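# Stand the loose sand core upright in its mould print

## Task

Pick up the sand core lying flat on the board and set it standing upright in the mould's vacant core print, blade pointing down into the round cavity the way the already-placed core on the other side sits, then open the gripper and leave it there.

## Robot and tools

Robot: two arms, left_arm and right_arm, each with six revolute joints and a parallel gripper. Joint order on each arm: waist, shoulder, elbow, wrist pitch, wrist yaw, wrist roll. Stated ranges in radians: waist -2.618 to 3.054, shoulder 0.000 to 3.142, elbow 0.000 to 3.142, wrist pitch -1.571 to 1.571, wrist yaw -1.571 to 1.571, wrist roll -2.094 to 2.094. The true end of any joint may sit up to 0.036 rad either side of the stated value.

World frame: origin on the table surface midway between the arms; +z up, +x away from the robot over the table, +y toward the left_arm side. The words left and right are arm names only, not image sides. The gripper's fingers extend along its own +z and close along its own y. The reported end-effector point lies between the finger pads, roughly 1 cm short of the tips.

Tool execute_actions. Argument actions is a list holding zero or one entry. An empty list just reports the current state. A motion entry is {"rows": [...], "steps": n}: rows holds 1 to 15 rows, steps is 1 to 15 (default 15), each step being 1/30 s. Every row is one list of 14 numbers covering both arms even if only one moves: left_arm's six joint targets then its opening, followed by right_arm's six joint targets then its opening. Joint numbers are absolute target angles in radians, in the same form the Joint positions line prints, not offsets. Opening is an absolute value from -1 (closed) to +1 (fully open). Row k is used on step k; if rows run out, the last one is held for the remaining steps. A wait entry is {"steps": n} with n up to 300, sending nothing new and returning after that many steps counted from the previous result (your reply time is included). Optional pictures (boolean) chooses whether camera images come back; by default they do.

Refusals and clamping: a call is rejected entirely if a target is more than 0.036 rad beyond a stated joint end and also further out than the last reported angle. Targets past the real end are cut to that end, and a 'joint sent to its limit' line appears (possibly about a previous action still running); absence of that line does not prove more travel exists. Per step, each target is held within a lead of the measured angle: waist 0.202, shoulder 0.258, elbow 0.238, wrist pitch 0.573, wrist yaw and roll 0.522 rad. If the targets would move the gripper over 70 mm from where it is, all of that arm's targets are pulled back proportionally, so large moves need several calls. Arms keep heading for the last sent row while you think or wait, until everything has nearly stopped or a step is HELD.

Result lines: the state line 'left_arm: ... | right_arm: ...' gives each gripper's end_effector_position (metres, world frame) and end_effector_quat_wxyz; this can be off, more so at long reach. Joint positions and Joint velocities give, per arm, the six joints (rad, rad/s) then the pad gap (m, m/s; 0.094 m is fully open). grip_measured is the measured opening on the command scale (-1 to 1); each gripper's reading has its own fixed error of up to about 1 mm. 'joint command not followed' means a clearance check altered or blocked joint targets on some steps; HELD marks steps where your row was not (fully) sent. Joint torques follow the Joint positions order without the gripper; they include gravity and friction, carry offsets and noise, and are not a clean contact signal. MOTOR HOT appears from 75 °C; at 90 °C the arm is halted for 10 s, and at 100 °C that arm goes limp and drops what it holds; both are reported as OVER-TEMPERATURE FAULT. Holding loads for long heats motors.

Gripping: away from the extremes, fingers go to where grip_measured would equal your commanded opening. To hold a part, keep commanding about 0.03 below its grip_measured for a firm hold, less of a gap for a lighter one. Pad force tops out around 50 to 62 N (lower on some grippers, lower for parts under about 2 mm thick), with possible brief spikes on first contact. Brief external tugs on held parts or pushes on loose ones may happen.

Tool zoom_image: camera is cam_left_wrist or cam_right_wrist; region is [x0, y0, x1, y1] in pixels of that camera's latest 504x504 image, origin top-left, at most 504 by 504. It returns a sharper close-up.

Cameras: both are fisheye wrist cameras, 504x504, calibrated with K, D and T_world_to_cam (world to camera, metres), with pose derived from the arm's joint readings; expect errors of a few mm and about half a degree. Results with pictures list any camera whose calibration changed.

Tool finished_scene: argument scene (integer), the number of the current scene. It ends that scene irreversibly and reports success; the core must remain correctly seated afterwards. Replying without any tool call ends everything.

Avoid: knocking or placing anything off the table (immediate failure), dropping or slipping the core, slamming, hard pushes into the mould, and letting the two arms collide or press on each other. Move smoothly, release the core only once it stands in the print, and back the gripper away gently.

Each tool is called after "Request:" by a JSON object that holds its "api" and its "payload".

## Session

Request:
{"api": "execute_actions", "payload": {"actions": []}}

Scene clock: 0.00 s of 4800.00 s.
left_arm: end_effector_position=(+0.0656, -0.0595, +0.2483) grip_measured=+1.000 end_effector_quat_wxyz=(+0.579, +0.736, +0.133, +0.324) | right_arm: end_effector_position=(+0.5159, -0.1894, +0.2938) grip_measured=+1.000 end_effector_quat_wxyz=(-0.631, +0.693, -0.204, +0.283)
Joint positions: left_arm=[-1.492  0.962  0.504  0.3   -0.705  1.799  0.094] | right_arm=[-0.019  1.708  1.17   0.477 -0.764 -1.749  0.094]
Joint velocities: left_arm=[ 0.017 -0.012  0.012 -0.007  0.007 -0.007  0.   ] | right_arm=[-0.012 -0.007 -0.017 -0.095 -0.037  0.007  0.   ]
Joint torques (N m, as the arm reports them, + toward a larger angle): no reading
Motor temperatures (°C, as the motors report them): left_arm=[24 27 25 23 26 25] | right_arm=[25 23 25 25 24 25]

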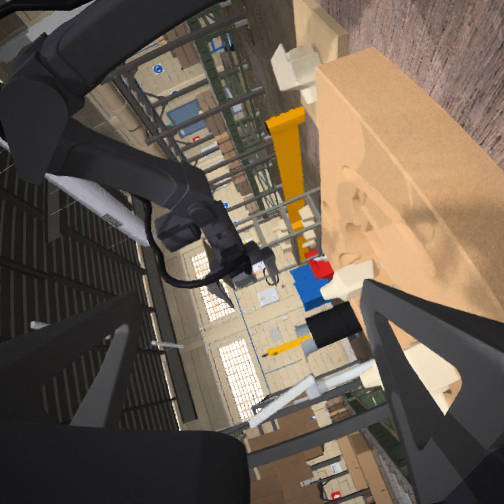

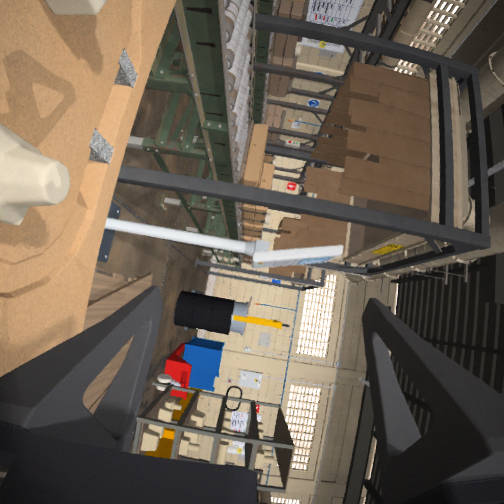

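Request:
{"api": "execute_actions", "payload": {"actions": [{"rows": [[-0.4,1.3,1.2,-0.8,0,0,1,-0.3,1.3,1.2,-0.8,0,0,1]], "steps": 15}], "pictures": false}}

Request:
{"api": "execute_actions", "payload": {"actions": [{"steps": 60}]}}

Scene clock: 79.30 s of 4800.00 s.
left_arm: end_effector_position=(+0.2740, +0.0628, +0.2266) grip_measured=+1.000 end_effector_quat_wxyz=(+0.375, +0.414, +0.829, -0.024) | right_arm: end_effector_position=(+0.4307, -0.4165, +0.2624) grip_measured=+1.000 end_effector_quat_wxyz=(+0.427, -0.260, +0.851, -0.163)
Joint positions: left_arm=[-0.478  1.308  1.192 -0.685 -0.036  0.361  0.094] | right_arm=[-0.298  1.298  1.195 -0.522 -0.093 -0.727  0.094]
Joint velocities: left_arm=[ 1.795  0.007 -0.002 -0.637  0.066 -2.396  0.   ] | right_arm=[ 0.007 -0.002  0.002 -1.824  0.549  2.747  0.   ]
Joint torques (N m, as the arm reports them, + toward a larger angle): left_arm=[-2.92 -6.25  7.11  1.31  0.3   0.  ] | right_arm=[-0.09 -4.33  9.18  2.13  0.01  0.01]
Motor temperatures (°C, as the motors report them): left_arm=[24 27 30 28 26 25] | right_arm=[25 29 30 32 24 25]
Steps of this call (steps 1 to 90: nothing new was sent; then 75.80 s passed at rest; steps 91 to 105: all 15 steps of this action). Readings (joint positions):
91: left_arm=[-1.461 0.989 0.541 0.221 -0.631 1.724] | right_arm=[-0.027 1.695 1.170 0.439 -0.731 -1.712]
92: left_arm=[-1.397 1.063 0.621 0.115 -0.527 1.626] | right_arm=[-0.044 1.671 1.169 0.370 -0.685 -1.661]
94: left_arm=[-1.261 1.228 0.792 -0.086 -0.335 1.430] | right_arm=[-0.105 1.608 1.169 0.254 -0.586 -1.563]
98: left_arm=[-0.986 1.339 1.067 -0.490 -0.129 1.039] | right_arm=[-0.239 1.447 1.170 0.008 -0.357 -1.331]
105: the state above

Scene clock: 81.30 s of 4800.00 s.
left_arm: end_effector_position=(+0.2717, +0.0952, +0.2105) grip_measured=+1.000 end_effector_quat_wxyz=(+0.321, +0.232, +0.915, -0.077) | right_arm: end_effector_position=(+0.3846, -0.4226, +0.2137) grip_measured=+1.000 end_effector_quat_wxyz=(+0.332, +0.079, +0.939, -0.026)
Joint positions: left_arm=[-0.39   1.308  1.192 -0.782 -0.006  0.007  0.094] | right_arm=[-0.298  1.3    1.195 -0.786 -0.012 -0.008  0.094]
Joint velocities: left_arm=[ 0.012 -0.017  0.002 -0.022 -0.007 -0.022  0.   ] | right_arm=[-0.017 -0.002 -0.007  0.037  0.066  0.037  0.   ]
Joint torques (N m, as the arm reports them, + toward a larger angle): left_arm=[-0.86 -6.11  6.99  1.19  0.07 -0.07] | right_arm=[-0.22 -4.48  8.89  1.71  0.13  0.07]
Motor temperatures (°C, as the motors report them): left_arm=[24 27 30 28 26 25] | right_arm=[25 29 31 32 24 25]
Steps of this call (steps 1 to 45: the robot went on to your last target; steps 46 to 60: nothing new was sent). Readings (joint positions):
1: left_arm=[-0.427 1.308 1.192 -0.707 -0.038 0.289] | right_arm=[-0.298 1.299 1.195 -0.580 -0.075 -0.629]
2: left_arm=[-0.398 1.308 1.192 -0.723 -0.038 0.231] | right_arm=[-0.298 1.300 1.195 -0.628 -0.062 -0.532]
4: left_arm=[-0.387 1.308 1.192 -0.745 -0.035 0.149] | right_arm=[-0.298 1.300 1.195 -0.692 -0.043 -0.349]
8: left_arm=[-0.390 1.308 1.192 -0.769 -0.017 0.065] | right_arm=[-0.298 1.300 1.195 -0.752 -0.023 -0.147]
60: the state above
All arms were judged still, so your last target was given up. Only a new action makes them travel on or press farther. Fingers that are still opening or closing keep moving.
camera_calibration (this result's frames):
cam_left_wrist: T_world_to_cam=[[-0.510806, -0.859672, -0.00635467, 0.218428], [-0.847297, 0.504676, -0.1655, 0.24242], [0.145483, -0.0791542, -0.986189, 0.289995], [0, 0, 0, 1]] pos_world=[0.274787, 0.0883869, 0.327498]
cam_right_wrist: T_world_to_cam=[[-0.0980061, -0.994403, -0.0394697, -0.372175], [-0.995123, 0.0983683, -0.00733675, 0.450554], [0.0111783, 0.0385582, -0.999194, 0.347967], [0, 0, 0, 1]] pos_world=[0.407991, -0.42783, 0.336302]

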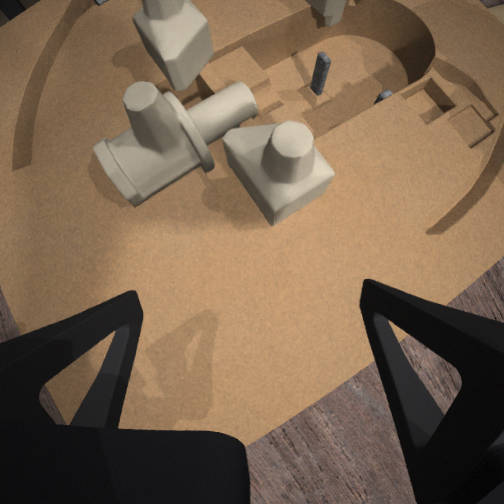

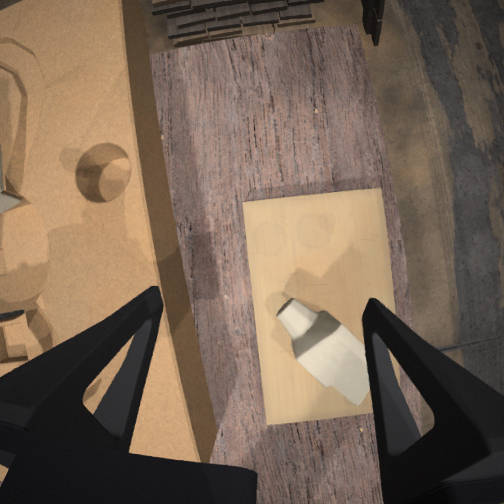

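Request:
{"api": "zoom_image", "payload": {"camera": "cam_right_wrist", "region": [230, 260, 410, 440]}}

Request:
{"api": "zoom_image", "payload": {"camera": "cam_left_wrist", "region": [284, 0, 504, 200]}}

Region (230, 260, 410, 440) of cam_right_wrist's 504x504 image, scaled by 2.800, with more detail than that image has.

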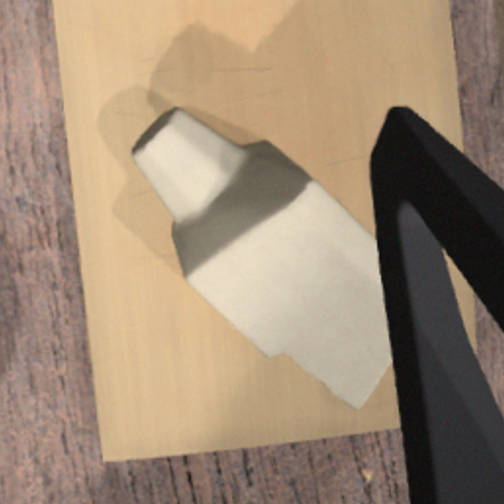

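Region (284, 0, 504, 200) of cam_left_wrist's 504x504 image, scaled by 2.291, with more detail than that image has; it fills the top 458 rows of this view, and the rest is white.

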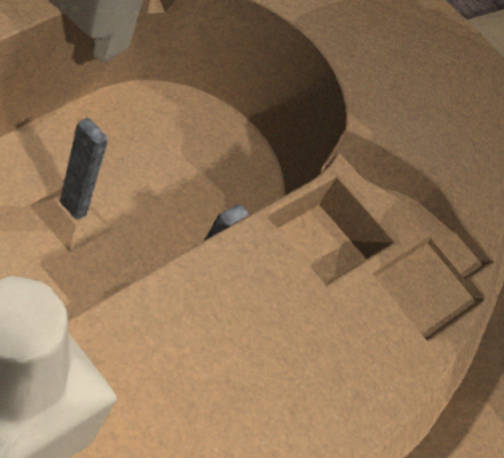

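Request:
{"api": "execute_actions", "payload": {"actions": [{"rows": [[-0.39,1.308,1.192,-0.79,0,0,1,-0.29,1.31,1.23,-0.81,0,0,1],[-0.39,1.308,1.192,-0.79,0,0,1,-0.28,1.32,1.27,-0.84,0,0,1],[-0.39,1.308,1.192,-0.79,0,0,1,-0.26,1.34,1.31,-0.87,0,0,1],[-0.39,1.308,1.192,-0.79,0,0,1,-0.23,1.35,1.35,-0.9,0,0,1],[-0.39,1.308,1.192,-0.79,0,0,1,-0.19,1.37,1.39,-0.93,0,0,1],[-0.39,1.308,1.192,-0.79,0,0,1,-0.14,1.38,1.43,-0.96,0,0,1],[-0.39,1.308,1.192,-0.79,0,0,1,-0.08,1.39,1.47,-0.98,0,0,1],[-0.39,1.308,1.192,-0.79,0,0,1,-0.02,1.4,1.5,-1.0,0,0,1],[-0.39,1.308,1.192,-0.79,0,0,1,0.04,1.4,1.5,-1.0,0,0,1],[-0.39,1.308,1.192,-0.79,0,0,1,0.1,1.4,1.5,-1.0,0,0,1],[-0.39,1.308,1.192,-0.79,0,0,1,0.16,1.4,1.5,-1.0,0,0,1],[-0.39,1.308,1.192,-0.79,0,0,1,0.22,1.4,1.5,-1.0,0,0,1],[-0.39,1.308,1.192,-0.79,0,0,1,0.28,1.4,1.5,-1.0,0,0,1],[-0.39,1.308,1.192,-0.79,0,0,1,0.34,1.4,1.5,-1.0,0,0,1],[-0.39,1.308,1.192,-0.79,0,0,1,0.4,1.4,1.5,-1.0,0,0,1]], "steps": 15}], "pictures": false}}

Request:
{"api": "execute_actions", "payload": {"actions": [{"steps": 20}]}}

Scene clock: 129.53 s of 4800.00 s.
left_arm: end_effector_position=(+0.2717, +0.0952, +0.2105) grip_measured=+1.000 end_effector_quat_wxyz=(+0.321, +0.232, +0.915, -0.077) | right_arm: end_effector_position=(+0.3773, -0.2113, +0.2748) grip_measured=+1.000 end_effector_quat_wxyz=(+0.346, -0.193, +0.915, +0.070)
Joint positions: left_arm=[-0.39   1.308  1.192 -0.782 -0.006  0.007  0.094] | right_arm=[ 0.295  1.389  1.486 -0.946  0.003 -0.006  0.094]
Joint velocities: left_arm=[ 0.002 -0.002 -0.007 -0.037  0.037  0.007  0.   ] | right_arm=[ 1.663  0.022  0.017 -0.286 -0.037 -0.007  0.   ]
Joint torques (N m, as the arm reports them, + toward a larger angle): left_arm=[ 0.04 -5.26  6.38  1.29  0.06 -0.08] | right_arm=[ 0.4  -4.21  9.56  1.72  0.01  0.04]
Motor temperatures (°C, as the motors report them): left_arm=[24 29 30 27 26 25] | right_arm=[25 26 31 31 24 25]
Steps of this call (steps 1 to 90: nothing new was sent; then 44.73 s passed at rest; steps 91 to 105: all 15 steps of this action). Readings (joint positions):
91: left_arm=[-0.390 1.308 1.192 -0.782 -0.006 0.007] | right_arm=[-0.298 1.300 1.197 -0.788 -0.012 -0.008]
92: left_arm=[-0.390 1.308 1.192 -0.782 -0.006 0.007] | right_arm=[-0.297 1.302 1.206 -0.799 -0.012 -0.008]
94: left_arm=[-0.390 1.308 1.192 -0.782 -0.006 0.007] | right_arm=[-0.281 1.321 1.256 -0.839 -0.007 -0.007]
98: left_arm=[-0.390 1.308 1.192 -0.782 -0.006 0.007] | right_arm=[-0.136 1.376 1.416 -0.907 0.006 -0.006]
105: the state above

Scene clock: 130.20 s of 4800.00 s.
left_arm: end_effector_position=(+0.2717, +0.0952, +0.2105) grip_measured=+1.000 end_effector_quat_wxyz=(+0.321, +0.232, +0.915, -0.077) | right_arm: end_effector_position=(+0.3509, -0.1753, +0.2677) grip_measured=+1.000 end_effector_quat_wxyz=(+0.321, -0.249, +0.910, +0.091)
Joint positions: left_arm=[-0.39   1.308  1.192 -0.782 -0.006  0.007  0.094] | right_arm=[ 0.407  1.392  1.486 -0.985 -0.012 -0.006  0.094]
Joint velocities: left_arm=[ 0.007  0.002 -0.012  0.022  0.007 -0.037  0.   ] | right_arm=[-0.017 -0.002 -0.007 -0.037 -0.051  0.022  0.   ]
Joint torques (N m, as the arm reports them, + toward a larger angle): left_arm=[ 0.05 -5.27  6.38  1.29  0.06 -0.08] | right_arm=[-0.62 -4.23  9.39  1.71  0.12  0.01]
Motor temperatures (°C, as the motors report them): left_arm=[24 29 30 27 26 25] | right_arm=[25 26 31 31 24 25]
Steps of this call (steps 1 to 20: the robot went on to your last target). Readings (joint positions):
1: left_arm=[-0.390 1.308 1.192 -0.782 -0.006 0.007] | right_arm=[0.347 1.391 1.486 -0.952 -0.001 -0.006]
2: left_arm=[-0.390 1.308 1.192 -0.782 -0.006 0.007] | right_arm=[0.384 1.391 1.486 -0.958 -0.008 -0.006]
4: left_arm=[-0.390 1.308 1.192 -0.782 -0.006 0.007] | right_arm=[0.408 1.392 1.486 -0.969 -0.013 -0.006]
8: left_arm=[-0.390 1.308 1.192 -0.782 -0.006 0.007] | right_arm=[0.407 1.392 1.486 -0.980 -0.012 -0.006]
20: the state above
camera_calibration (this result's frames):
cam_left_wrist: T_world_to_cam=[[-0.51055, -0.859826, -0.00611728, 0.218323], [-0.847465, 0.504388, -0.165513, 0.242496], [0.145398, -0.0793184, -0.986189, 0.290033], [0, 0, 0, 1]] pos_world=[0.274802, 0.0884125, 0.327499]
cam_right_wrist: T_world_to_cam=[[0.567587, -0.822311, -0.0406144, -0.330538], [-0.823125, -0.567821, -0.00663259, 0.215693], [-0.0176077, 0.0371953, -0.999153, 0.402563], [0, 0, 0, 1]] pos_world=[0.37224, -0.164303, 0.390228]

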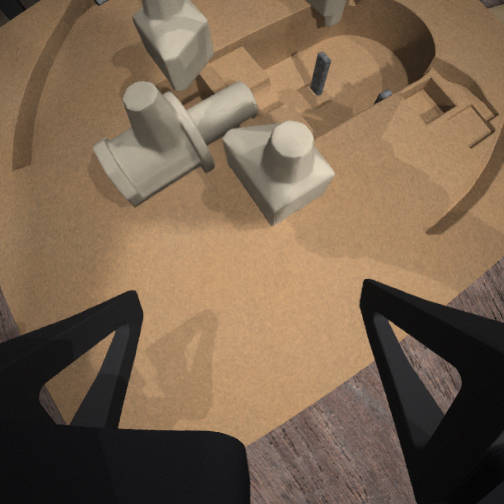

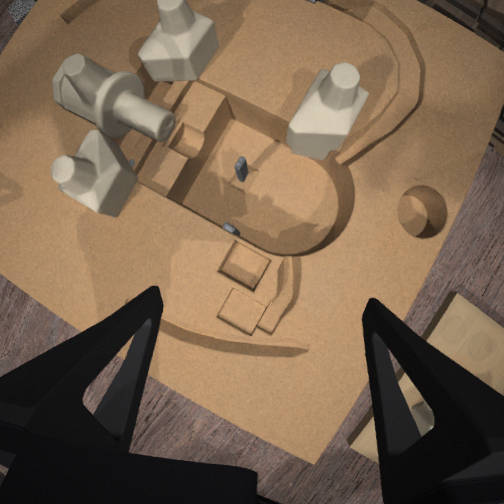

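Request:
{"api": "zoom_image", "payload": {"camera": "cam_right_wrist", "region": [180, 200, 340, 360]}}

Request:
{"api": "zoom_image", "payload": {"camera": "cam_right_wrist", "region": [250, 40, 410, 200]}}

Region (180, 200, 340, 360) of cam_right_wrist's 504x504 image, scaled by 3.150, with more detail than that image has.

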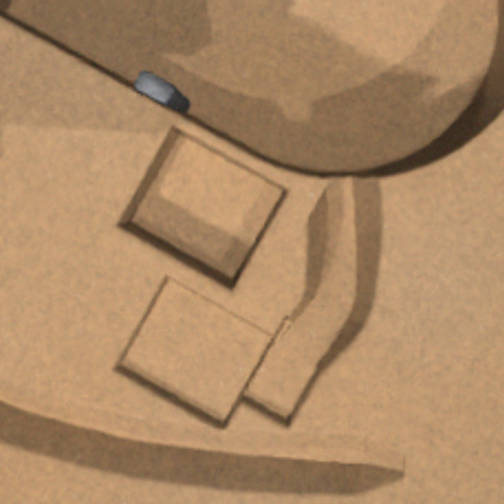

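Region (250, 40, 410, 200) of cam_right_wrist's 504x504 image, scaled by 3.150, with more detail than that image has.

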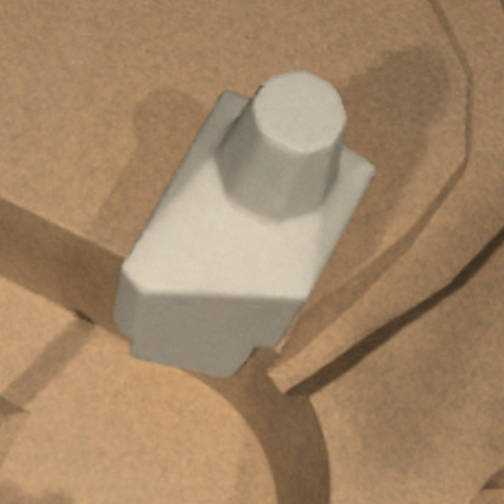

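Request:
{"api": "execute_actions", "payload": {"actions": [{"rows": [[-0.39,1.308,1.192,-0.79,0,0,1,0.37,1.36,1.47,-0.98,0,0,1],[-0.39,1.308,1.192,-0.79,0,0,1,0.32,1.32,1.44,-0.97,0,0,1],[-0.39,1.308,1.192,-0.79,0,0,1,0.26,1.27,1.4,-0.96,0,0,1],[-0.39,1.308,1.192,-0.79,0,0,1,0.19,1.21,1.35,-0.95,0,0,1],[-0.39,1.308,1.192,-0.79,0,0,1,0.12,1.15,1.3,-0.94,0,0,1],[-0.39,1.308,1.192,-0.79,0,0,1,0.05,1.09,1.25,-0.93,0,0,1],[-0.39,1.308,1.192,-0.79,0,0,1,-0.02,1.03,1.2,-0.92,0,0,1],[-0.39,1.308,1.192,-0.79,0,0,1,-0.09,0.97,1.14,-0.91,0,0,1],[-0.39,1.308,1.192,-0.79,0,0,1,-0.16,0.91,1.08,-0.9,0,0,1],[-0.39,1.308,1.192,-0.79,0,0,1,-0.23,0.85,1.02,-0.89,0,0,1],[-0.39,1.308,1.192,-0.79,0,0,1,-0.3,0.79,0.96,-0.88,0,0,1],[-0.39,1.308,1.192,-0.79,0,0,1,-0.37,0.73,0.91,-0.87,0,0,1],[-0.39,1.308,1.192,-0.79,0,0,1,-0.44,0.67,0.86,-0.86,0,0,1],[-0.39,1.308,1.192,-0.79,0,0,1,-0.51,0.61,0.81,-0.85,0,0,1],[-0.39,1.308,1.192,-0.79,0,0,1,-0.7,0.44,0.65,-0.81,0,0,1]], "steps": 15}], "pictures": false}}

Request:
{"api": "execute_actions", "payload": {"actions": [{"steps": 25}]}}

Scene clock: 250.70 s of 4800.00 s.
left_arm: end_effector_position=(+0.2717, +0.0952, +0.2105) grip_measured=+1.000 end_effector_quat_wxyz=(+0.321, +0.232, +0.915, -0.077) | right_arm: end_effector_position=(+0.2554, -0.4410, +0.2346) grip_measured=+1.000 end_effector_quat_wxyz=(+0.436, +0.153, +0.883, -0.079)
Joint positions: left_arm=[-0.39   1.308  1.192 -0.782 -0.006  0.007  0.094] | right_arm=[-0.463  0.647  0.849 -0.854  0.004 -0.005  0.094]
Joint velocities: left_arm=[-0.002 -0.012  0.007 -0.037 -0.022 -0.022  0.   ] | right_arm=[-2.122 -2.293 -2.274  1.106  0.022  0.037  0.   ]
Joint torques (N m, as the arm reports them, + toward a larger angle): left_arm=[ 0.05 -5.26  6.4   1.29  0.06 -0.07] | right_arm=[-0.27 -3.19  4.69  0.75  0.02  0.05]
Motor temperatures (°C, as the motors report them): left_arm=[24 29 31 28 26 25] | right_arm=[25 26 34 32 24 25]
Steps of this call (steps 1 to 15: the robot went on to your last target; steps 16 to 90: nothing new was sent; then 117.00 s passed at rest; steps 91 to 105: all 15 steps of this action). Readings (joint positions):
91: left_arm=[-0.390 1.308 1.192 -0.782 -0.006 0.007] | right_arm=[0.404 1.392 1.486 -0.986 -0.012 -0.006]
92: left_arm=[-0.390 1.308 1.192 -0.782 -0.006 0.007] | right_arm=[0.391 1.386 1.478 -0.979 -0.014 -0.006]
94: left_arm=[-0.390 1.308 1.192 -0.782 -0.006 0.007] | right_arm=[0.316 1.339 1.424 -0.955 -0.020 -0.006]
98: left_arm=[-0.390 1.308 1.192 -0.782 -0.006 0.007] | right_arm=[0.033 1.124 1.238 -0.924 -0.010 -0.006]
105: the state above

Scene clock: 251.53 s of 4800.00 s.
left_arm: end_effector_position=(+0.2717, +0.0952, +0.2105) grip_measured=+1.000 end_effector_quat_wxyz=(+0.321, +0.232, +0.915, -0.077) | right_arm: end_effector_position=(+0.2130, -0.4780, +0.1975) grip_measured=+1.000 end_effector_quat_wxyz=(+0.439, +0.252, +0.852, -0.135)
Joint positions: left_arm=[-0.39   1.308  1.192 -0.782 -0.006  0.007  0.094] | right_arm=[-0.69   0.45   0.651 -0.817  0.011 -0.004  0.094]
Joint velocities: left_arm=[ 0.002  0.002  0.002  0.007  0.051 -0.066  0.   ] | right_arm=[ 0.002  0.002 -0.007  0.007 -0.051 -0.022  0.   ]
Joint torques (N m, as the arm reports them, + toward a larger angle): left_arm=[ 0.03 -5.26  6.39  1.29  0.07 -0.07] | right_arm=[-0.9   0.87  7.89  2.25 -0.07  0.02]
Motor temperatures (°C, as the motors report them): left_arm=[24 29 31 28 26 25] | right_arm=[25 26 34 32 24 25]
Steps of this call (steps 1 to 25: the robot went on to your last target). Readings (joint positions):
1: left_arm=[-0.390 1.308 1.192 -0.782 -0.006 0.007] | right_arm=[-0.536 0.569 0.776 -0.838 0.005 -0.005]
2: left_arm=[-0.390 1.308 1.192 -0.782 -0.006 0.007] | right_arm=[-0.604 0.504 0.718 -0.843 0.007 -0.005]
4: left_arm=[-0.390 1.308 1.192 -0.782 -0.006 0.007] | right_arm=[-0.676 0.451 0.663 -0.857 0.011 -0.004]
8: left_arm=[-0.390 1.308 1.192 -0.782 -0.006 0.007] | right_arm=[-0.690 0.450 0.651 -0.842 0.011 -0.004]
25: the state above
camera_calibration (this result's frames):
cam_left_wrist: T_world_to_cam=[[-0.51055, -0.859826, -0.00611728, 0.218323], [-0.847465, 0.504388, -0.165513, 0.242496], [0.145398, -0.0793184, -0.986189, 0.290033], [0, 0, 0, 1]] pos_world=[0.274802, 0.0884125, 0.327499]
cam_right_wrist: T_world_to_cam=[[-0.482865, -0.875676, -0.00576303, -0.31272], [-0.840749, 0.465426, -0.276623, 0.480851], [0.244914, -0.128726, -0.960961, 0.198533], [0, 0, 0, 1]] pos_world=[0.20465, -0.472085, 0.321995]

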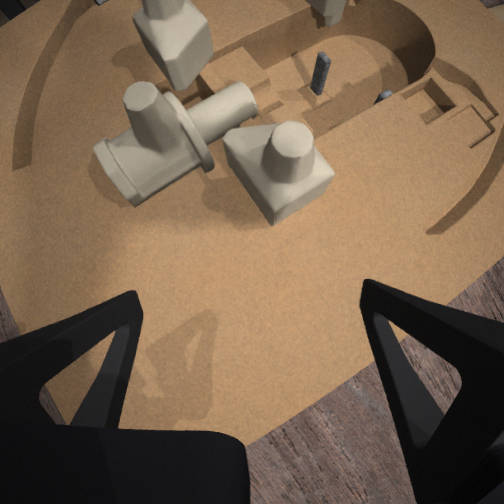

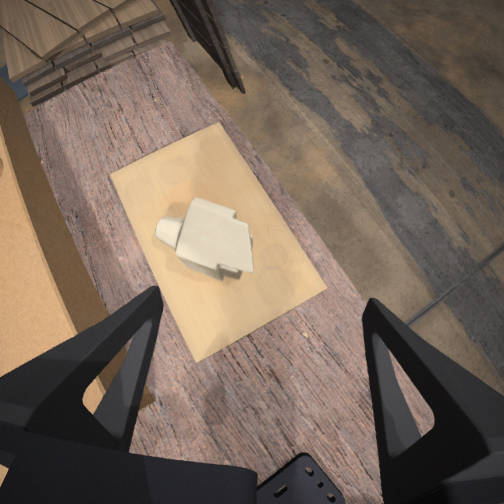

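Request:
{"api": "zoom_image", "payload": {"camera": "cam_right_wrist", "region": [140, 170, 280, 310]}}

Region (140, 170, 280, 310) of cam_right_wrist's 504x504 image, scaled by 3.600, with more detail than that image has.

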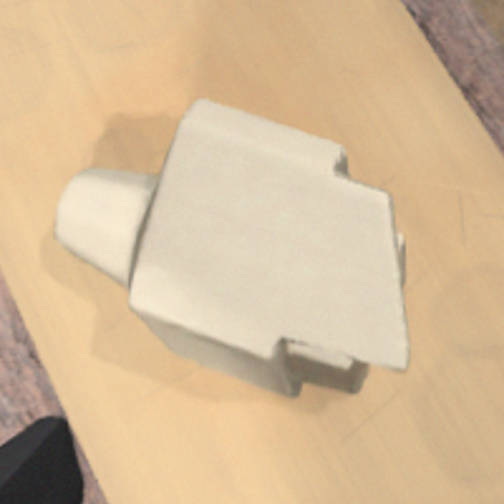

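Request:
{"api": "execute_actions", "payload": {"actions": [{"rows": [[-0.39,1.308,1.192,-0.79,0,0,1,-0.685,0.48,0.67,-0.83,0,0.05,1],[-0.39,1.308,1.192,-0.79,0,0,1,-0.68,0.52,0.7,-0.85,0,0.12,1],[-0.39,1.308,1.192,-0.79,0,0,1,-0.675,0.57,0.73,-0.87,0,0.2,1],[-0.39,1.308,1.192,-0.79,0,0,1,-0.67,0.62,0.765,-0.89,0,0.28,1],[-0.39,1.308,1.192,-0.79,0,0,1,-0.66,0.67,0.8,-0.915,0,0.36,1],[-0.39,1.308,1.192,-0.79,0,0,1,-0.655,0.72,0.83,-0.94,0,0.44,1],[-0.39,1.308,1.192,-0.79,0,0,1,-0.65,0.77,0.865,-0.96,0,0.52,1],[-0.39,1.308,1.192,-0.79,0,0,1,-0.64,0.82,0.9,-0.98,0,0.6,1],[-0.39,1.308,1.192,-0.79,0,0,1,-0.635,0.87,0.93,-1.0,0,0.68,1],[-0.39,1.308,1.192,-0.79,0,0,1,-0.63,0.92,0.965,-1.025,0,0.76,1],[-0.39,1.308,1.192,-0.79,0,0,1,-0.62,0.97,1.0,-1.05,0,0.84,1],[-0.39,1.308,1.192,-0.79,0,0,1,-0.615,1.02,1.03,-1.07,0,0.92,1],[-0.39,1.308,1.192,-0.79,0,0,1,-0.61,1.07,1.065,-1.09,0,1.0,1],[-0.39,1.308,1.192,-0.79,0,0,1,-0.6,1.12,1.1,-1.115,0,1.08,1],[-0.39,1.308,1.192,-0.79,0,0,1,-0.595,1.17,1.13,-1.14,0,1.16,1]], "steps": 15}], "pictures": false}}

Request:
{"api": "execute_actions", "payload": {"actions": [{"rows": [[-0.39,1.308,1.192,-0.79,0,0,1,-0.59,1.22,1.165,-1.16,0,1.24,1],[-0.39,1.308,1.192,-0.79,0,0,1,-0.58,1.27,1.2,-1.18,0,1.32,1],[-0.39,1.308,1.192,-0.79,0,0,1,-0.575,1.32,1.23,-1.2,0,1.4,1],[-0.39,1.308,1.192,-0.79,0,0,1,-0.57,1.37,1.265,-1.225,0,1.48,1],[-0.39,1.308,1.192,-0.79,0,0,1,-0.565,1.42,1.3,-1.25,0,1.56,1],[-0.39,1.308,1.192,-0.79,0,0,1,-0.56,1.47,1.33,-1.27,0,1.64,1],[-0.39,1.308,1.192,-0.79,0,0,1,-0.55,1.52,1.36,-1.295,0,1.72,1],[-0.39,1.308,1.192,-0.79,0,0,1,-0.545,1.56,1.39,-1.315,0,1.8,1],[-0.39,1.308,1.192,-0.79,0,0,1,-0.54,1.6,1.415,-1.33,0,1.87,1],[-0.39,1.308,1.192,-0.79,0,0,1,-0.537,1.63,1.435,-1.345,0,1.93,1],[-0.39,1.308,1.192,-0.79,0,0,1,-0.535,1.655,1.45,-1.355,0,1.98,1],[-0.39,1.308,1.192,-0.79,0,0,1,-0.5345,1.668,1.46,-1.365,0,2.026,1]], "steps": 15}], "pictures": false}}

Request:
{"api": "execute_actions", "payload": {"actions": [{"steps": 20}]}}

Scene clock: 372.03 s of 4800.00 s.
left_arm: end_effector_position=(+0.2717, +0.0952, +0.2105) grip_measured=+1.000 end_effector_quat_wxyz=(+0.321, +0.232, +0.915, -0.077) | right_arm: end_effector_position=(+0.2663, -0.4889, +0.1927) grip_measured=+1.000 end_effector_quat_wxyz=(+0.258, +0.596, +0.759, +0.039)
Joint positions: left_arm=[-0.39   1.308  1.192 -0.782 -0.006  0.007  0.094] | right_arm=[-0.616  1.071  1.059 -1.029  0.009  0.829  0.094]
Joint velocities: left_arm=[ 0.007  0.002 -0.002 -0.007  0.022 -0.022  0.   ] | right_arm=[ 0.178  1.433  0.96  -0.652 -0.022  2.19   0.   ]
Joint torques (N m, as the arm reports them, + toward a larger angle): left_arm=[ 0.04 -5.27  6.39  1.29  0.06 -0.07] | right_arm=[ 0.86 -1.18  9.18  1.53 -0.04 -0.06]
Motor temperatures (°C, as the motors report them): left_arm=[24 29 32 29 26 25] | right_arm=[25 24 34 37 24 25]
Steps of this call (steps 1 to 15: the robot went on to your last target; steps 16 to 90: nothing new was sent; then 117.00 s passed at rest; steps 91 to 105: all 15 steps of this action). Readings (joint positions):
91: left_arm=[-0.390 1.308 1.192 -0.782 -0.006 0.007] | right_arm=[-0.690 0.452 0.651 -0.817 0.011 0.002]
92: left_arm=[-0.390 1.308 1.192 -0.782 -0.006 0.007] | right_arm=[-0.690 0.461 0.656 -0.822 0.011 0.021]
94: left_arm=[-0.390 1.308 1.192 -0.782 -0.006 0.007] | right_arm=[-0.687 0.520 0.692 -0.848 0.011 0.091]
98: left_arm=[-0.390 1.308 1.192 -0.782 -0.006 0.007] | right_arm=[-0.663 0.720 0.823 -0.902 0.010 0.319]
105: the state above

Scene clock: 372.53 s of 4800.00 s.
left_arm: end_effector_position=(+0.2717, +0.0952, +0.2105) grip_measured=+1.000 end_effector_quat_wxyz=(+0.321, +0.232, +0.915, -0.077) | right_arm: end_effector_position=(+0.3138, -0.4879, +0.1319) grip_measured=+1.000 end_effector_quat_wxyz=(+0.013, +0.914, +0.406, +0.010)
Joint positions: left_arm=[-0.39   1.308  1.192 -0.782 -0.006  0.007  0.094] | right_arm=[-0.543  1.672  1.428 -1.294  0.003  1.88   0.094]
Joint velocities: left_arm=[-0.002 -0.002 -0.012  0.051  0.037 -0.022  0.   ] | right_arm=[-0.002  0.1   -0.012 -0.242 -0.037  1.018  0.   ]
Joint torques (N m, as the arm reports them, + toward a larger angle): left_arm=[ 0.04 -5.26  6.4   1.29  0.06 -0.07] | right_arm=[ 0.72 -7.72 10.64  0.36  0.01  0.03]
Motor temperatures (°C, as the motors report them): left_arm=[24 29 32 29 26 25] | right_arm=[25 24 34 37 24 25]
Steps of this call (steps 1 to 15: all 15 steps of this action). Readings (joint positions):
1: left_arm=[-0.390 1.308 1.192 -0.782 -0.006 0.007] | right_arm=[-0.610 1.121 1.092 -1.050 0.008 0.906]
2: left_arm=[-0.390 1.308 1.192 -0.782 -0.006 0.007] | right_arm=[-0.603 1.171 1.125 -1.072 0.008 0.985]
4: left_arm=[-0.390 1.308 1.192 -0.782 -0.006 0.007] | right_arm=[-0.590 1.272 1.192 -1.114 0.007 1.142]
8: left_arm=[-0.390 1.308 1.192 -0.782 -0.006 0.007] | right_arm=[-0.567 1.470 1.323 -1.199 0.006 1.458]
15: the state above

Scene clock: 373.20 s of 4800.00 s.
left_arm: end_effector_position=(+0.2717, +0.0952, +0.2105) grip_measured=+1.000 end_effector_quat_wxyz=(+0.321, +0.232, +0.915, -0.077) | right_arm: end_effector_position=(+0.3048, -0.4838, +0.1340) grip_measured=+1.000 end_effector_quat_wxyz=(-0.002, +0.940, +0.342, -0.004)
Joint positions: left_arm=[-0.39   1.308  1.192 -0.782 -0.006  0.007  0.094] | right_arm=[-0.543  1.673  1.437 -1.344  0.003  2.017  0.094]
Joint velocities: left_arm=[ 0.022 -0.022 -0.007  0.066  0.022  0.037  0.   ] | right_arm=[ 0.007 -0.027 -0.002  0.022 -0.095 -0.051  0.   ]
Joint torques (N m, as the arm reports them, + toward a larger angle): left_arm=[ 0.04 -5.26  6.39  1.29  0.06 -0.07] | right_arm=[ 0.73 -7.14  9.47  0.4   0.    0.07]
Motor temperatures (°C, as the motors report them): left_arm=[24 29 32 29 26 25] | right_arm=[25 25 34 37 24 25]
Steps of this call (steps 1 to 20: the robot went on to your last target). Readings (joint positions):
1: left_arm=[-0.390 1.308 1.192 -0.782 -0.006 0.007] | right_arm=[-0.543 1.673 1.428 -1.304 0.003 1.908]
2: left_arm=[-0.390 1.308 1.192 -0.782 -0.006 0.007] | right_arm=[-0.543 1.673 1.429 -1.314 0.003 1.930]
4: left_arm=[-0.390 1.308 1.192 -0.782 -0.006 0.007] | right_arm=[-0.543 1.673 1.434 -1.327 0.003 1.962]
8: left_arm=[-0.390 1.308 1.192 -0.782 -0.006 0.007] | right_arm=[-0.543 1.673 1.437 -1.338 0.003 1.996]
20: the state above
camera_calibration (this result's frames):
cam_left_wrist: T_world_to_cam=[[-0.51055, -0.859826, -0.00611728, 0.218323], [-0.847465, 0.504388, -0.165513, 0.242496], [0.145398, -0.0793184, -0.986189, 0.290033], [0, 0, 0, 1]] pos_world=[0.274802, 0.0884125, 0.327499]
cam_right_wrist: T_world_to_cam=[[-0.666069, 0.743215, -0.0631265, 0.572931], [0.559023, 0.553437, 0.617415, 0.0393086], [0.493808, 0.375951, -0.784101, 0.258887], [0, 0, 0, 1]] pos_world=[0.231796, -0.544895, 0.214891]

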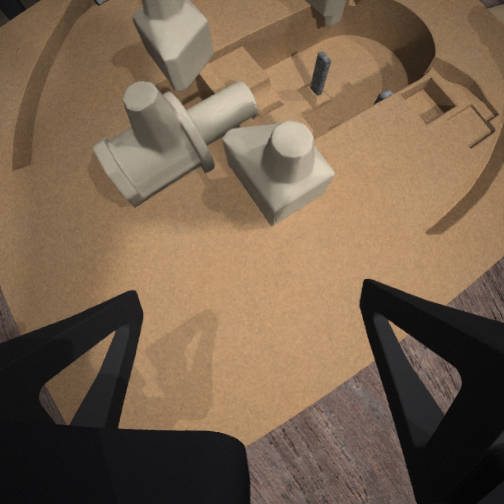

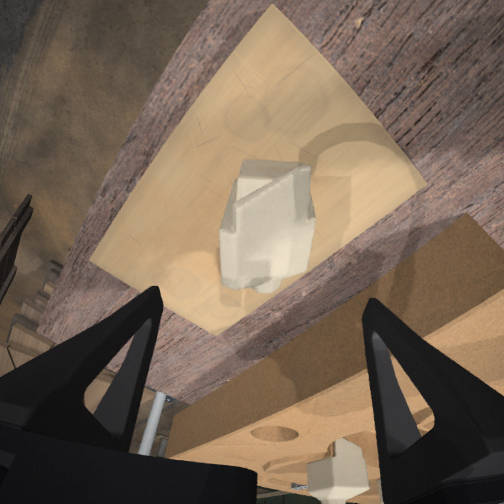

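Request:
{"api": "execute_actions", "payload": {"actions": [{"rows": [[-0.39,1.308,1.192,-0.79,0,0,1,-0.535,1.673,1.43,-1.335,0,2.026,1],[-0.39,1.308,1.192,-0.79,0,0,1,-0.535,1.673,1.41,-1.31,0,2.026,1],[-0.39,1.308,1.192,-0.79,0,0,1,-0.535,1.674,1.385,-1.28,0,2.026,1],[-0.39,1.308,1.192,-0.79,0,0,1,-0.535,1.675,1.36,-1.255,0,2.026,1],[-0.39,1.308,1.192,-0.79,0,0,1,-0.535,1.677,1.335,-1.225,0,2.026,1],[-0.39,1.308,1.192,-0.79,0,0,1,-0.535,1.679,1.305,-1.195,0,2.026,1],[-0.39,1.308,1.192,-0.79,0,0,1,-0.535,1.682,1.275,-1.163,0,2.026,1],[-0.39,1.308,1.192,-0.79,0,0,1,-0.535,1.688,1.25,-1.13,0,2.026,1],[-0.39,1.308,1.192,-0.79,0,0,1,-0.535,1.695,1.225,-1.1,0,2.026,1],[-0.39,1.308,1.192,-0.79,0,0,1,-0.535,1.703,1.2,-1.065,0,2.026,1],[-0.39,1.308,1.192,-0.79,0,0,1,-0.535,1.711,1.18,-1.035,0,2.026,1],[-0.39,1.308,1.192,-0.79,0,0,1,-0.535,1.718,1.162,-1.01,0,2.026,1],[-0.39,1.308,1.192,-0.79,0,0,1,-0.535,1.723,1.15,-0.99,0,2.026,1],[-0.39,1.308,1.192,-0.79,0,0,1,-0.535,1.726,1.143,-0.98,0,2.026,1]], "steps": 15}], "pictures": false}}

Request:
{"api": "execute_actions", "payload": {"actions": [{"steps": 15}]}}

Scene clock: 406.63 s of 4800.00 s.
left_arm: end_effector_position=(+0.2717, +0.0952, +0.2105) grip_measured=+1.000 end_effector_quat_wxyz=(+0.321, +0.232, +0.915, -0.077) | right_arm: end_effector_position=(+0.2954, -0.4795, +0.0544) grip_measured=+1.000 end_effector_quat_wxyz=(-0.014, +0.940, +0.341, -0.017)
Joint positions: left_arm=[-0.39   1.308  1.192 -0.782 -0.006  0.007  0.094] | right_arm=[-0.543  1.713  1.161 -1.063  0.003  2.018  0.094]
Joint velocities: left_arm=[ 0.002  0.002  0.017 -0.051  0.066  0.095  0.   ] | right_arm=[ 0.017  0.198 -0.305  0.388 -0.022 -0.037  0.   ]
Joint torques (N m, as the arm reports them, + toward a larger angle): left_arm=[ 0.04 -5.25  6.37  1.28  0.06 -0.07] | right_arm=[ 0.87 -6.89  6.82  0.62  0.01  0.06]
Motor temperatures (°C, as the motors report them): left_arm=[24 29 32 29 26 25] | right_arm=[25 28 35 32 24 25]
Steps of this call (steps 1 to 15: the robot went on to your last target; steps 16 to 90: nothing new was sent; then 29.93 s passed at rest; steps 91 to 105: all 15 steps of this action). Readings (joint positions):
91: left_arm=[-0.390 1.308 1.192 -0.782 -0.006 0.007] | right_arm=[-0.543 1.673 1.437 -1.344 0.003 2.018]
92: left_arm=[-0.390 1.308 1.192 -0.782 -0.006 0.007] | right_arm=[-0.543 1.673 1.436 -1.339 0.003 2.018]
94: left_arm=[-0.390 1.308 1.192 -0.782 -0.006 0.007] | right_arm=[-0.543 1.673 1.415 -1.314 0.003 2.018]
98: left_arm=[-0.390 1.308 1.192 -0.782 -0.006 0.007] | right_arm=[-0.543 1.673 1.312 -1.229 0.003 2.018]
105: the state above

Scene clock: 407.13 s of 4800.00 s.
left_arm: end_effector_position=(+0.2717, +0.0952, +0.2105) grip_measured=+1.000 end_effector_quat_wxyz=(+0.321, +0.232, +0.915, -0.077) | right_arm: end_effector_position=(+0.3090, -0.4857, +0.0487) grip_measured=+1.000 end_effector_quat_wxyz=(+0.005, +0.940, +0.341, +0.004)
Joint positions: left_arm=[-0.39   1.308  1.192 -0.782 -0.006  0.007  0.094] | right_arm=[-0.543  1.722  1.149 -0.984  0.003  2.018  0.094]
Joint velocities: left_arm=[-0.012 -0.002 -0.017 -0.022 -0.007 -0.051  0.   ] | right_arm=[-0.017  0.002 -0.007 -0.022 -0.095 -0.066  0.   ]
Joint torques (N m, as the arm reports them, + toward a larger angle): left_arm=[ 0.05 -5.26  6.4   1.29  0.06 -0.07] | right_arm=[ 0.65 -6.76  6.34  0.71  0.    0.04]
Motor temperatures (°C, as the motors report them): left_arm=[24 29 32 29 26 25] | right_arm=[25 28 35 32 24 25]
Steps of this call (steps 1 to 15: the robot went on to your last target). Readings (joint positions):
1: left_arm=[-0.390 1.308 1.192 -0.782 -0.006 0.007] | right_arm=[-0.543 1.719 1.154 -1.048 0.003 2.018]
2: left_arm=[-0.390 1.308 1.192 -0.782 -0.006 0.007] | right_arm=[-0.543 1.722 1.150 -1.036 0.003 2.018]
4: left_arm=[-0.390 1.308 1.192 -0.782 -0.006 0.007] | right_arm=[-0.543 1.722 1.149 -1.018 0.003 2.018]
8: left_arm=[-0.390 1.308 1.192 -0.782 -0.006 0.007] | right_arm=[-0.543 1.722 1.149 -0.995 0.003 2.018]
15: the state above
camera_calibration (this result's frames):
cam_left_wrist: T_world_to_cam=[[-0.51055, -0.859826, -0.00611728, 0.218323], [-0.847465, 0.504388, -0.165513, 0.242496], [0.145398, -0.0793184, -0.986189, 0.290033], [0, 0, 0, 1]] pos_world=[0.274802, 0.0884125, 0.327499]
cam_right_wrist: T_world_to_cam=[[-0.663175, 0.743813, -0.0833198, 0.572136], [0.547578, 0.558055, 0.623484, 0.0961995], [0.510253, 0.367855, -0.777384, 0.181262], [0, 0, 0, 1]] pos_world=[0.23426, -0.545925, 0.128602]

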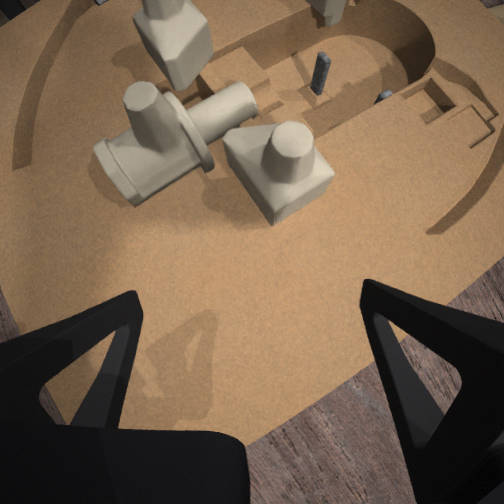

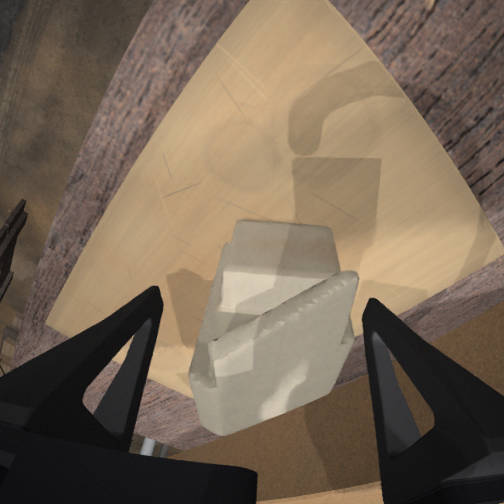

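Request:
{"api": "execute_actions", "payload": {"actions": [{"rows": [[-0.39,1.308,1.192,-0.79,0,0,1,-0.53,1.726,1.143,-1.0,0,2.026,0.95],[-0.39,1.308,1.192,-0.79,0,0,1,-0.525,1.726,1.143,-1.015,0,2.026,0.9],[-0.39,1.308,1.192,-0.79,0,0,1,-0.525,1.726,1.143,-1.015,0,2.026,0.85],[-0.39,1.308,1.192,-0.79,0,0,1,-0.525,1.726,1.143,-1.015,0,2.026,0.8],[-0.39,1.308,1.192,-0.79,0,0,1,-0.525,1.726,1.143,-1.015,0,2.026,0.75],[-0.39,1.308,1.192,-0.79,0,0,1,-0.525,1.726,1.143,-1.015,0,2.026,0.7],[-0.39,1.308,1.192,-0.79,0,0,1,-0.525,1.726,1.143,-1.015,0,2.026,0.65],[-0.39,1.308,1.192,-0.79,0,0,1,-0.525,1.726,1.143,-1.015,0,2.026,0.6],[-0.39,1.308,1.192,-0.79,0,0,1,-0.525,1.726,1.143,-1.015,0,2.026,0.55],[-0.39,1.308,1.192,-0.79,0,0,1,-0.525,1.726,1.143,-1.015,0,2.026,0.5],[-0.39,1.308,1.192,-0.79,0,0,1,-0.525,1.726,1.143,-1.015,0,2.026,0.45],[-0.39,1.308,1.192,-0.79,0,0,1,-0.525,1.726,1.143,-1.015,0,2.026,0.4],[-0.39,1.308,1.192,-0.79,0,0,1,-0.525,1.726,1.143,-1.015,0,2.026,0.35]], "steps": 15}], "pictures": false}}

Request:
{"api": "execute_actions", "payload": {"actions": [{"steps": 10}]}}

Scene clock: 436.47 s of 4800.00 s.
left_arm: end_effector_position=(+0.2717, +0.0952, +0.2105) grip_measured=+1.000 end_effector_quat_wxyz=(+0.321, +0.232, +0.915, -0.077) | right_arm: end_effector_position=(+0.3078, -0.4823, +0.0486) grip_measured=+0.354 end_effector_quat_wxyz=(+0.002, +0.938, +0.346, +0.000)
Joint positions: left_arm=[-0.39   1.308  1.192 -0.782 -0.006  0.007  0.094] | right_arm=[-0.534  1.722  1.149 -0.994  0.003  2.018  0.064]
Joint velocities: left_arm=[ 0.002  0.012 -0.007 -0.007  0.037  0.007  0.   ] | right_arm=[ 0.012 -0.012 -0.007  0.081 -0.037 -0.022 -0.004]
Joint torques (N m, as the arm reports them, + toward a larger angle): left_arm=[ 0.04 -5.26  6.4   1.29  0.06 -0.07] | right_arm=[ 0.83 -6.69  6.35  0.42 -0.05  0.05]
Motor temperatures (°C, as the motors report them): left_arm=[24 29 32 29 26 25] | right_arm=[25 28 33 31 24 25]
Steps of this call (steps 1 to 15: the robot went on to your last target; steps 16 to 90: nothing new was sent; then 25.83 s passed at rest; steps 91 to 105: all 15 steps of this action). Readings (joint positions):
91: left_arm=[-0.390 1.308 1.192 -0.782 -0.006 0.007] | right_arm=[-0.543 1.722 1.149 -0.982 0.003 2.018]
92: left_arm=[-0.390 1.308 1.192 -0.782 -0.006 0.007] | right_arm=[-0.542 1.722 1.149 -0.983 0.003 2.018]
94: left_arm=[-0.390 1.308 1.192 -0.782 -0.006 0.007] | right_arm=[-0.538 1.722 1.149 -0.987 0.003 2.018]
98: left_arm=[-0.390 1.308 1.192 -0.782 -0.006 0.007] | right_arm=[-0.534 1.722 1.149 -0.992 0.003 2.018]
105: the state above

Scene clock: 436.80 s of 4800.00 s.
left_arm: end_effector_position=(+0.2717, +0.0952, +0.2105) grip_measured=+1.000 end_effector_quat_wxyz=(+0.321, +0.232, +0.915, -0.077) | right_arm: end_effector_position=(+0.3077, -0.4823, +0.0486) grip_measured=+0.353 end_effector_quat_wxyz=(+0.002, +0.938, +0.346, +0.000)
Joint positions: left_arm=[-0.39   1.308  1.192 -0.782 -0.006  0.007  0.094] | right_arm=[-0.534  1.722  1.149 -0.995  0.003  2.018  0.064]
Joint velocities: left_arm=[-0.002  0.002  0.007  0.066  0.007 -0.007  0.   ] | right_arm=[-0.002 -0.007 -0.017  0.022 -0.022 -0.022 -0.   ]
Joint torques (N m, as the arm reports them, + toward a larger angle): left_arm=[ 0.05 -5.26  6.41  1.29  0.06 -0.08] | right_arm=[ 0.78 -6.74  6.32  0.43  0.03  0.04]
Motor temperatures (°C, as the motors report them): left_arm=[24 29 32 29 26 25] | right_arm=[25 28 33 31 24 25]
Steps of this call (steps 1 to 10: the robot went on to your last target). Readings (joint positions):
1: left_arm=[-0.390 1.308 1.192 -0.782 -0.006 0.007] | right_arm=[-0.534 1.722 1.149 -0.994 0.003 2.018]
2: left_arm=[-0.390 1.308 1.192 -0.782 -0.006 0.007] | right_arm=[-0.534 1.722 1.149 -0.994 0.003 2.018]
4: left_arm=[-0.390 1.308 1.192 -0.782 -0.006 0.007] | right_arm=[-0.534 1.722 1.149 -0.994 0.003 2.018]
8: left_arm=[-0.390 1.308 1.192 -0.782 -0.006 0.007] | right_arm=[-0.534 1.722 1.149 -0.995 0.003 2.018]
10: the state above
camera_calibration (this result's frames):
cam_left_wrist: T_world_to_cam=[[-0.51055, -0.859826, -0.00611728, 0.218323], [-0.847465, 0.504388, -0.165513, 0.242496], [0.145398, -0.0793184, -0.986189, 0.290033], [0, 0, 0, 1]] pos_world=[0.274802, 0.0884125, 0.327499]
cam_right_wrist: T_world_to_cam=[[-0.670415, 0.738294, -0.0739292, 0.567839], [0.548518, 0.560241, 0.620691, 0.095877], [0.499671, 0.375569, -0.780562, 0.187754], [0, 0, 0, 1]] pos_world=[0.234283, -0.543461, 0.129023]

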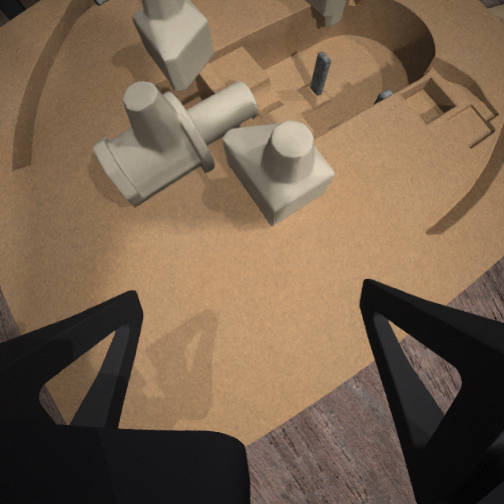

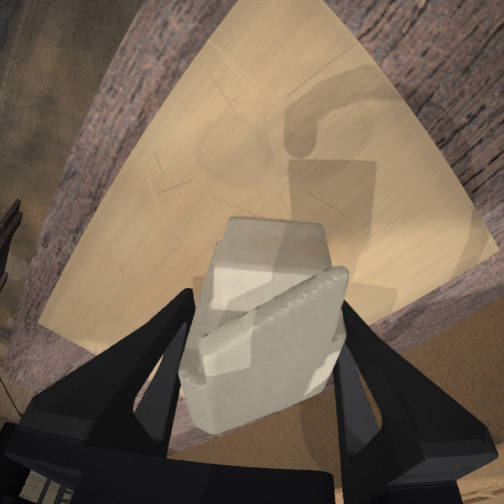

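Close slowly further.

Request:
{"api": "execute_actions", "payload": {"actions": [{"rows": [[-0.39,1.308,1.192,-0.79,0,0,1,-0.52,1.726,1.143,-1.02,0,2.026,0.33],[-0.39,1.308,1.192,-0.79,0,0,1,-0.52,1.726,1.143,-1.025,0,2.026,0.31],[-0.39,1.308,1.192,-0.79,0,0,1,-0.52,1.726,1.143,-1.025,0,2.026,0.29],[-0.39,1.308,1.192,-0.79,0,0,1,-0.52,1.726,1.143,-1.025,0,2.026,0.27],[-0.39,1.308,1.192,-0.79,0,0,1,-0.52,1.726,1.143,-1.025,0,2.026,0.25],[-0.39,1.308,1.192,-0.79,0,0,1,-0.52,1.726,1.143,-1.025,0,2.026,0.23],[-0.39,1.308,1.192,-0.79,0,0,1,-0.52,1.726,1.143,-1.025,0,2.026,0.21],[-0.39,1.308,1.192,-0.79,0,0,1,-0.52,1.726,1.143,-1.025,0,2.026,0.19],[-0.39,1.308,1.192,-0.79,0,0,1,-0.52,1.726,1.143,-1.025,0,2.026,0.17],[-0.39,1.308,1.192,-0.79,0,0,1,-0.52,1.726,1.143,-1.025,0,2.026,0.16],[-0.39,1.308,1.192,-0.79,0,0,1,-0.52,1.726,1.143,-1.025,0,2.026,0.15]], "steps": 15}], "pictures": false}}

Scene clock: 453.03 s of 4800.00 s.
left_arm: end_effector_position=(+0.2717, +0.0952, +0.2105) grip_measured=+1.000 end_effector_quat_wxyz=(+0.321, +0.232, +0.915, -0.077) | right_arm: end_effector_position=(+0.3056, -0.4804, +0.0486) grip_measured=+0.171 end_effector_quat_wxyz=(-0.002, +0.938, +0.347, -0.004)
Joint positions: left_arm=[-0.39   1.308  1.192 -0.782 -0.006  0.007  0.094] | right_arm=[-0.532  1.722  1.149 -1.005  0.002  2.019  0.055]
Joint velocities: left_arm=[-0.027  0.002  0.012 -0.11  -0.007  0.037  0.   ] | right_arm=[-0.027 -0.002 -0.007 -0.095  0.007 -0.022 -0.001]
Joint torques (N m, as the arm reports them, + toward a larger angle): left_arm=[ 0.05 -5.26  6.4   1.29  0.06 -0.08] | right_arm=[ 1.05 -6.82  6.36  0.4   0.    0.04]
Motor temperatures (°C, as the motors report them): left_arm=[24 30 32 29 26 25] | right_arm=[25 28 33 30 24 25]
Steps of this call (steps 1 to 15: the robot went on to your last target; steps 16 to 90: nothing new was sent; then 12.73 s passed at rest; steps 91 to 105: all 15 steps of this action). Readings (joint positions):
91: left_arm=[-0.390 1.308 1.192 -0.782 -0.006 0.007] | right_arm=[-0.534 1.722 1.149 -0.995 0.003 2.018]
92: left_arm=[-0.390 1.308 1.192 -0.782 -0.006 0.007] | right_arm=[-0.534 1.722 1.149 -0.996 0.003 2.018]
94: left_arm=[-0.390 1.308 1.192 -0.782 -0.006 0.007] | right_arm=[-0.534 1.722 1.149 -0.999 0.003 2.018]
98: left_arm=[-0.390 1.308 1.192 -0.782 -0.006 0.007] | right_arm=[-0.533 1.722 1.149 -1.005 0.002 2.018]
105: the state above

Request:
{"api": "execute_actions", "payload": {"actions": [{"rows": [[-0.39,1.308,1.192,-0.79,0,0,1,-0.53,1.722,1.15,-1.02,0,2.02,0.135],[-0.39,1.308,1.192,-0.79,0,0,1,-0.53,1.722,1.15,-1.02,0,2.02,0.135],[-0.39,1.308,1.192,-0.79,0,0,1,-0.53,1.722,1.15,-1.02,0,2.02,0.135],[-0.39,1.308,1.192,-0.79,0,0,1,-0.53,1.718,1.165,-1.04,0,2.02,0.135],[-0.39,1.308,1.192,-0.79,0,0,1,-0.53,1.714,1.18,-1.06,0,2.02,0.135],[-0.39,1.308,1.192,-0.79,0,0,1,-0.53,1.71,1.19,-1.08,0,2.02,0.135],[-0.39,1.308,1.192,-0.79,0,0,1,-0.53,1.705,1.205,-1.1,0,2.02,0.135],[-0.39,1.308,1.192,-0.79,0,0,1,-0.53,1.7,1.22,-1.115,0,2.02,0.135],[-0.39,1.308,1.192,-0.79,0,0,1,-0.53,1.696,1.235,-1.13,0,2.02,0.135],[-0.39,1.308,1.192,-0.79,0,0,1,-0.53,1.692,1.25,-1.145,0,2.02,0.135],[-0.39,1.308,1.192,-0.79,0,0,1,-0.53,1.688,1.265,-1.16,0,2.02,0.135],[-0.39,1.308,1.192,-0.79,0,0,1,-0.53,1.684,1.278,-1.17,0,2.02,0.135],[-0.39,1.308,1.192,-0.79,0,0,1,-0.53,1.681,1.29,-1.18,0,2.02,0.135]], "steps": 15}]}}

Scene clock: 495.20 s of 4800.00 s.
left_arm: end_effector_position=(+0.2717, +0.0952, +0.2105) grip_measured=+1.000 end_effector_quat_wxyz=(+0.321, +0.232, +0.915, -0.077) | right_arm: end_effector_position=(+0.3091, -0.4819, +0.0750) grip_measured=+0.171 end_effector_quat_wxyz=(-0.006, +0.938, +0.347, -0.008)
Joint positions: left_arm=[-0.39   1.308  1.192 -0.782 -0.006  0.007  0.094] | right_arm=[-0.532  1.72   1.254 -1.125  0.002  2.019  0.055]
Joint velocities: left_arm=[ 0.002 -0.002 -0.007 -0.037  0.051 -0.022  0.   ] | right_arm=[ 0.002 -0.085  0.193 -0.066  0.022 -0.007 -0.   ]
Joint torques (N m, as the arm reports them, + toward a larger angle): left_arm=[ 0.05 -5.26  6.39  1.28  0.06 -0.07] | right_arm=[ 0.16 -9.85  9.48  0.17  0.04 -0.01]
Motor temperatures (°C, as the motors report them): left_arm=[24 30 32 29 26 25] | right_arm=[25 29 33 29 24 25]
Steps of this call (steps 1 to 15: the robot went on to your last target; steps 16 to 90: nothing new was sent; then 38.67 s passed at rest; steps 91 to 105: all 15 steps of this action). Readings (joint positions):
91: left_arm=[-0.390 1.308 1.192 -0.782 -0.006 0.007] | right_arm=[-0.532 1.722 1.149 -1.005 0.002 2.019]
92: left_arm=[-0.390 1.308 1.192 -0.782 -0.006 0.007] | right_arm=[-0.532 1.722 1.149 -1.005 0.002 2.019]
94: left_arm=[-0.390 1.308 1.192 -0.782 -0.006 0.007] | right_arm=[-0.532 1.722 1.149 -1.005 0.002 2.019]
98: left_arm=[-0.390 1.308 1.192 -0.782 -0.006 0.007] | right_arm=[-0.532 1.722 1.163 -1.038 0.002 2.019]
105: the state above
camera_calibration (this result's frames):
cam_left_wrist: T_world_to_cam=[[-0.51055, -0.859826, -0.00611728, 0.218323], [-0.847465, 0.504388, -0.165513, 0.242496], [0.145398, -0.0793184, -0.986189, 0.290033], [0, 0, 0, 1]] pos_world=[0.274802, 0.0884125, 0.327499]
cam_right_wrist: T_world_to_cam=[[-0.673406, 0.73739, -0.0527307, 0.569322], [0.559989, 0.555363, 0.614804, 0.0730908], [0.482635, 0.384484, -0.786915, 0.217487], [0, 0, 0, 1]] pos_world=[0.237488, -0.544025, 0.156228]

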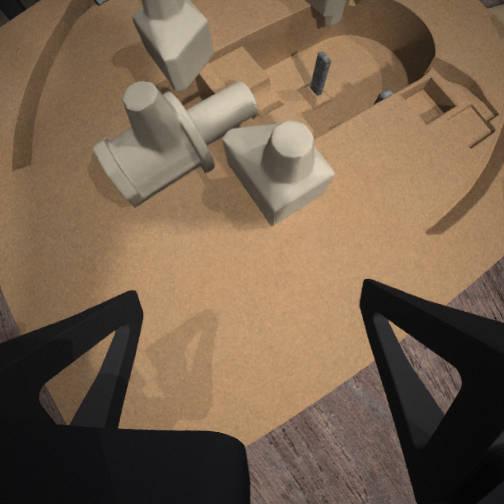

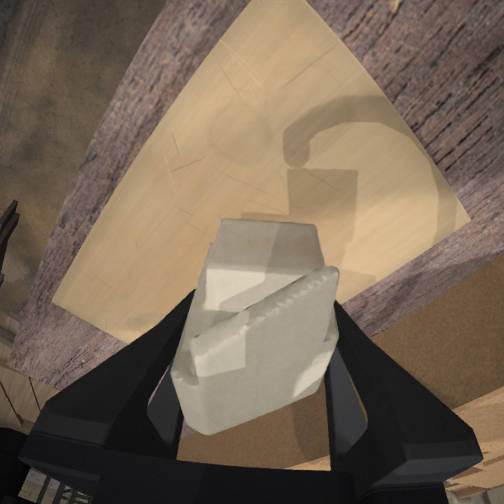

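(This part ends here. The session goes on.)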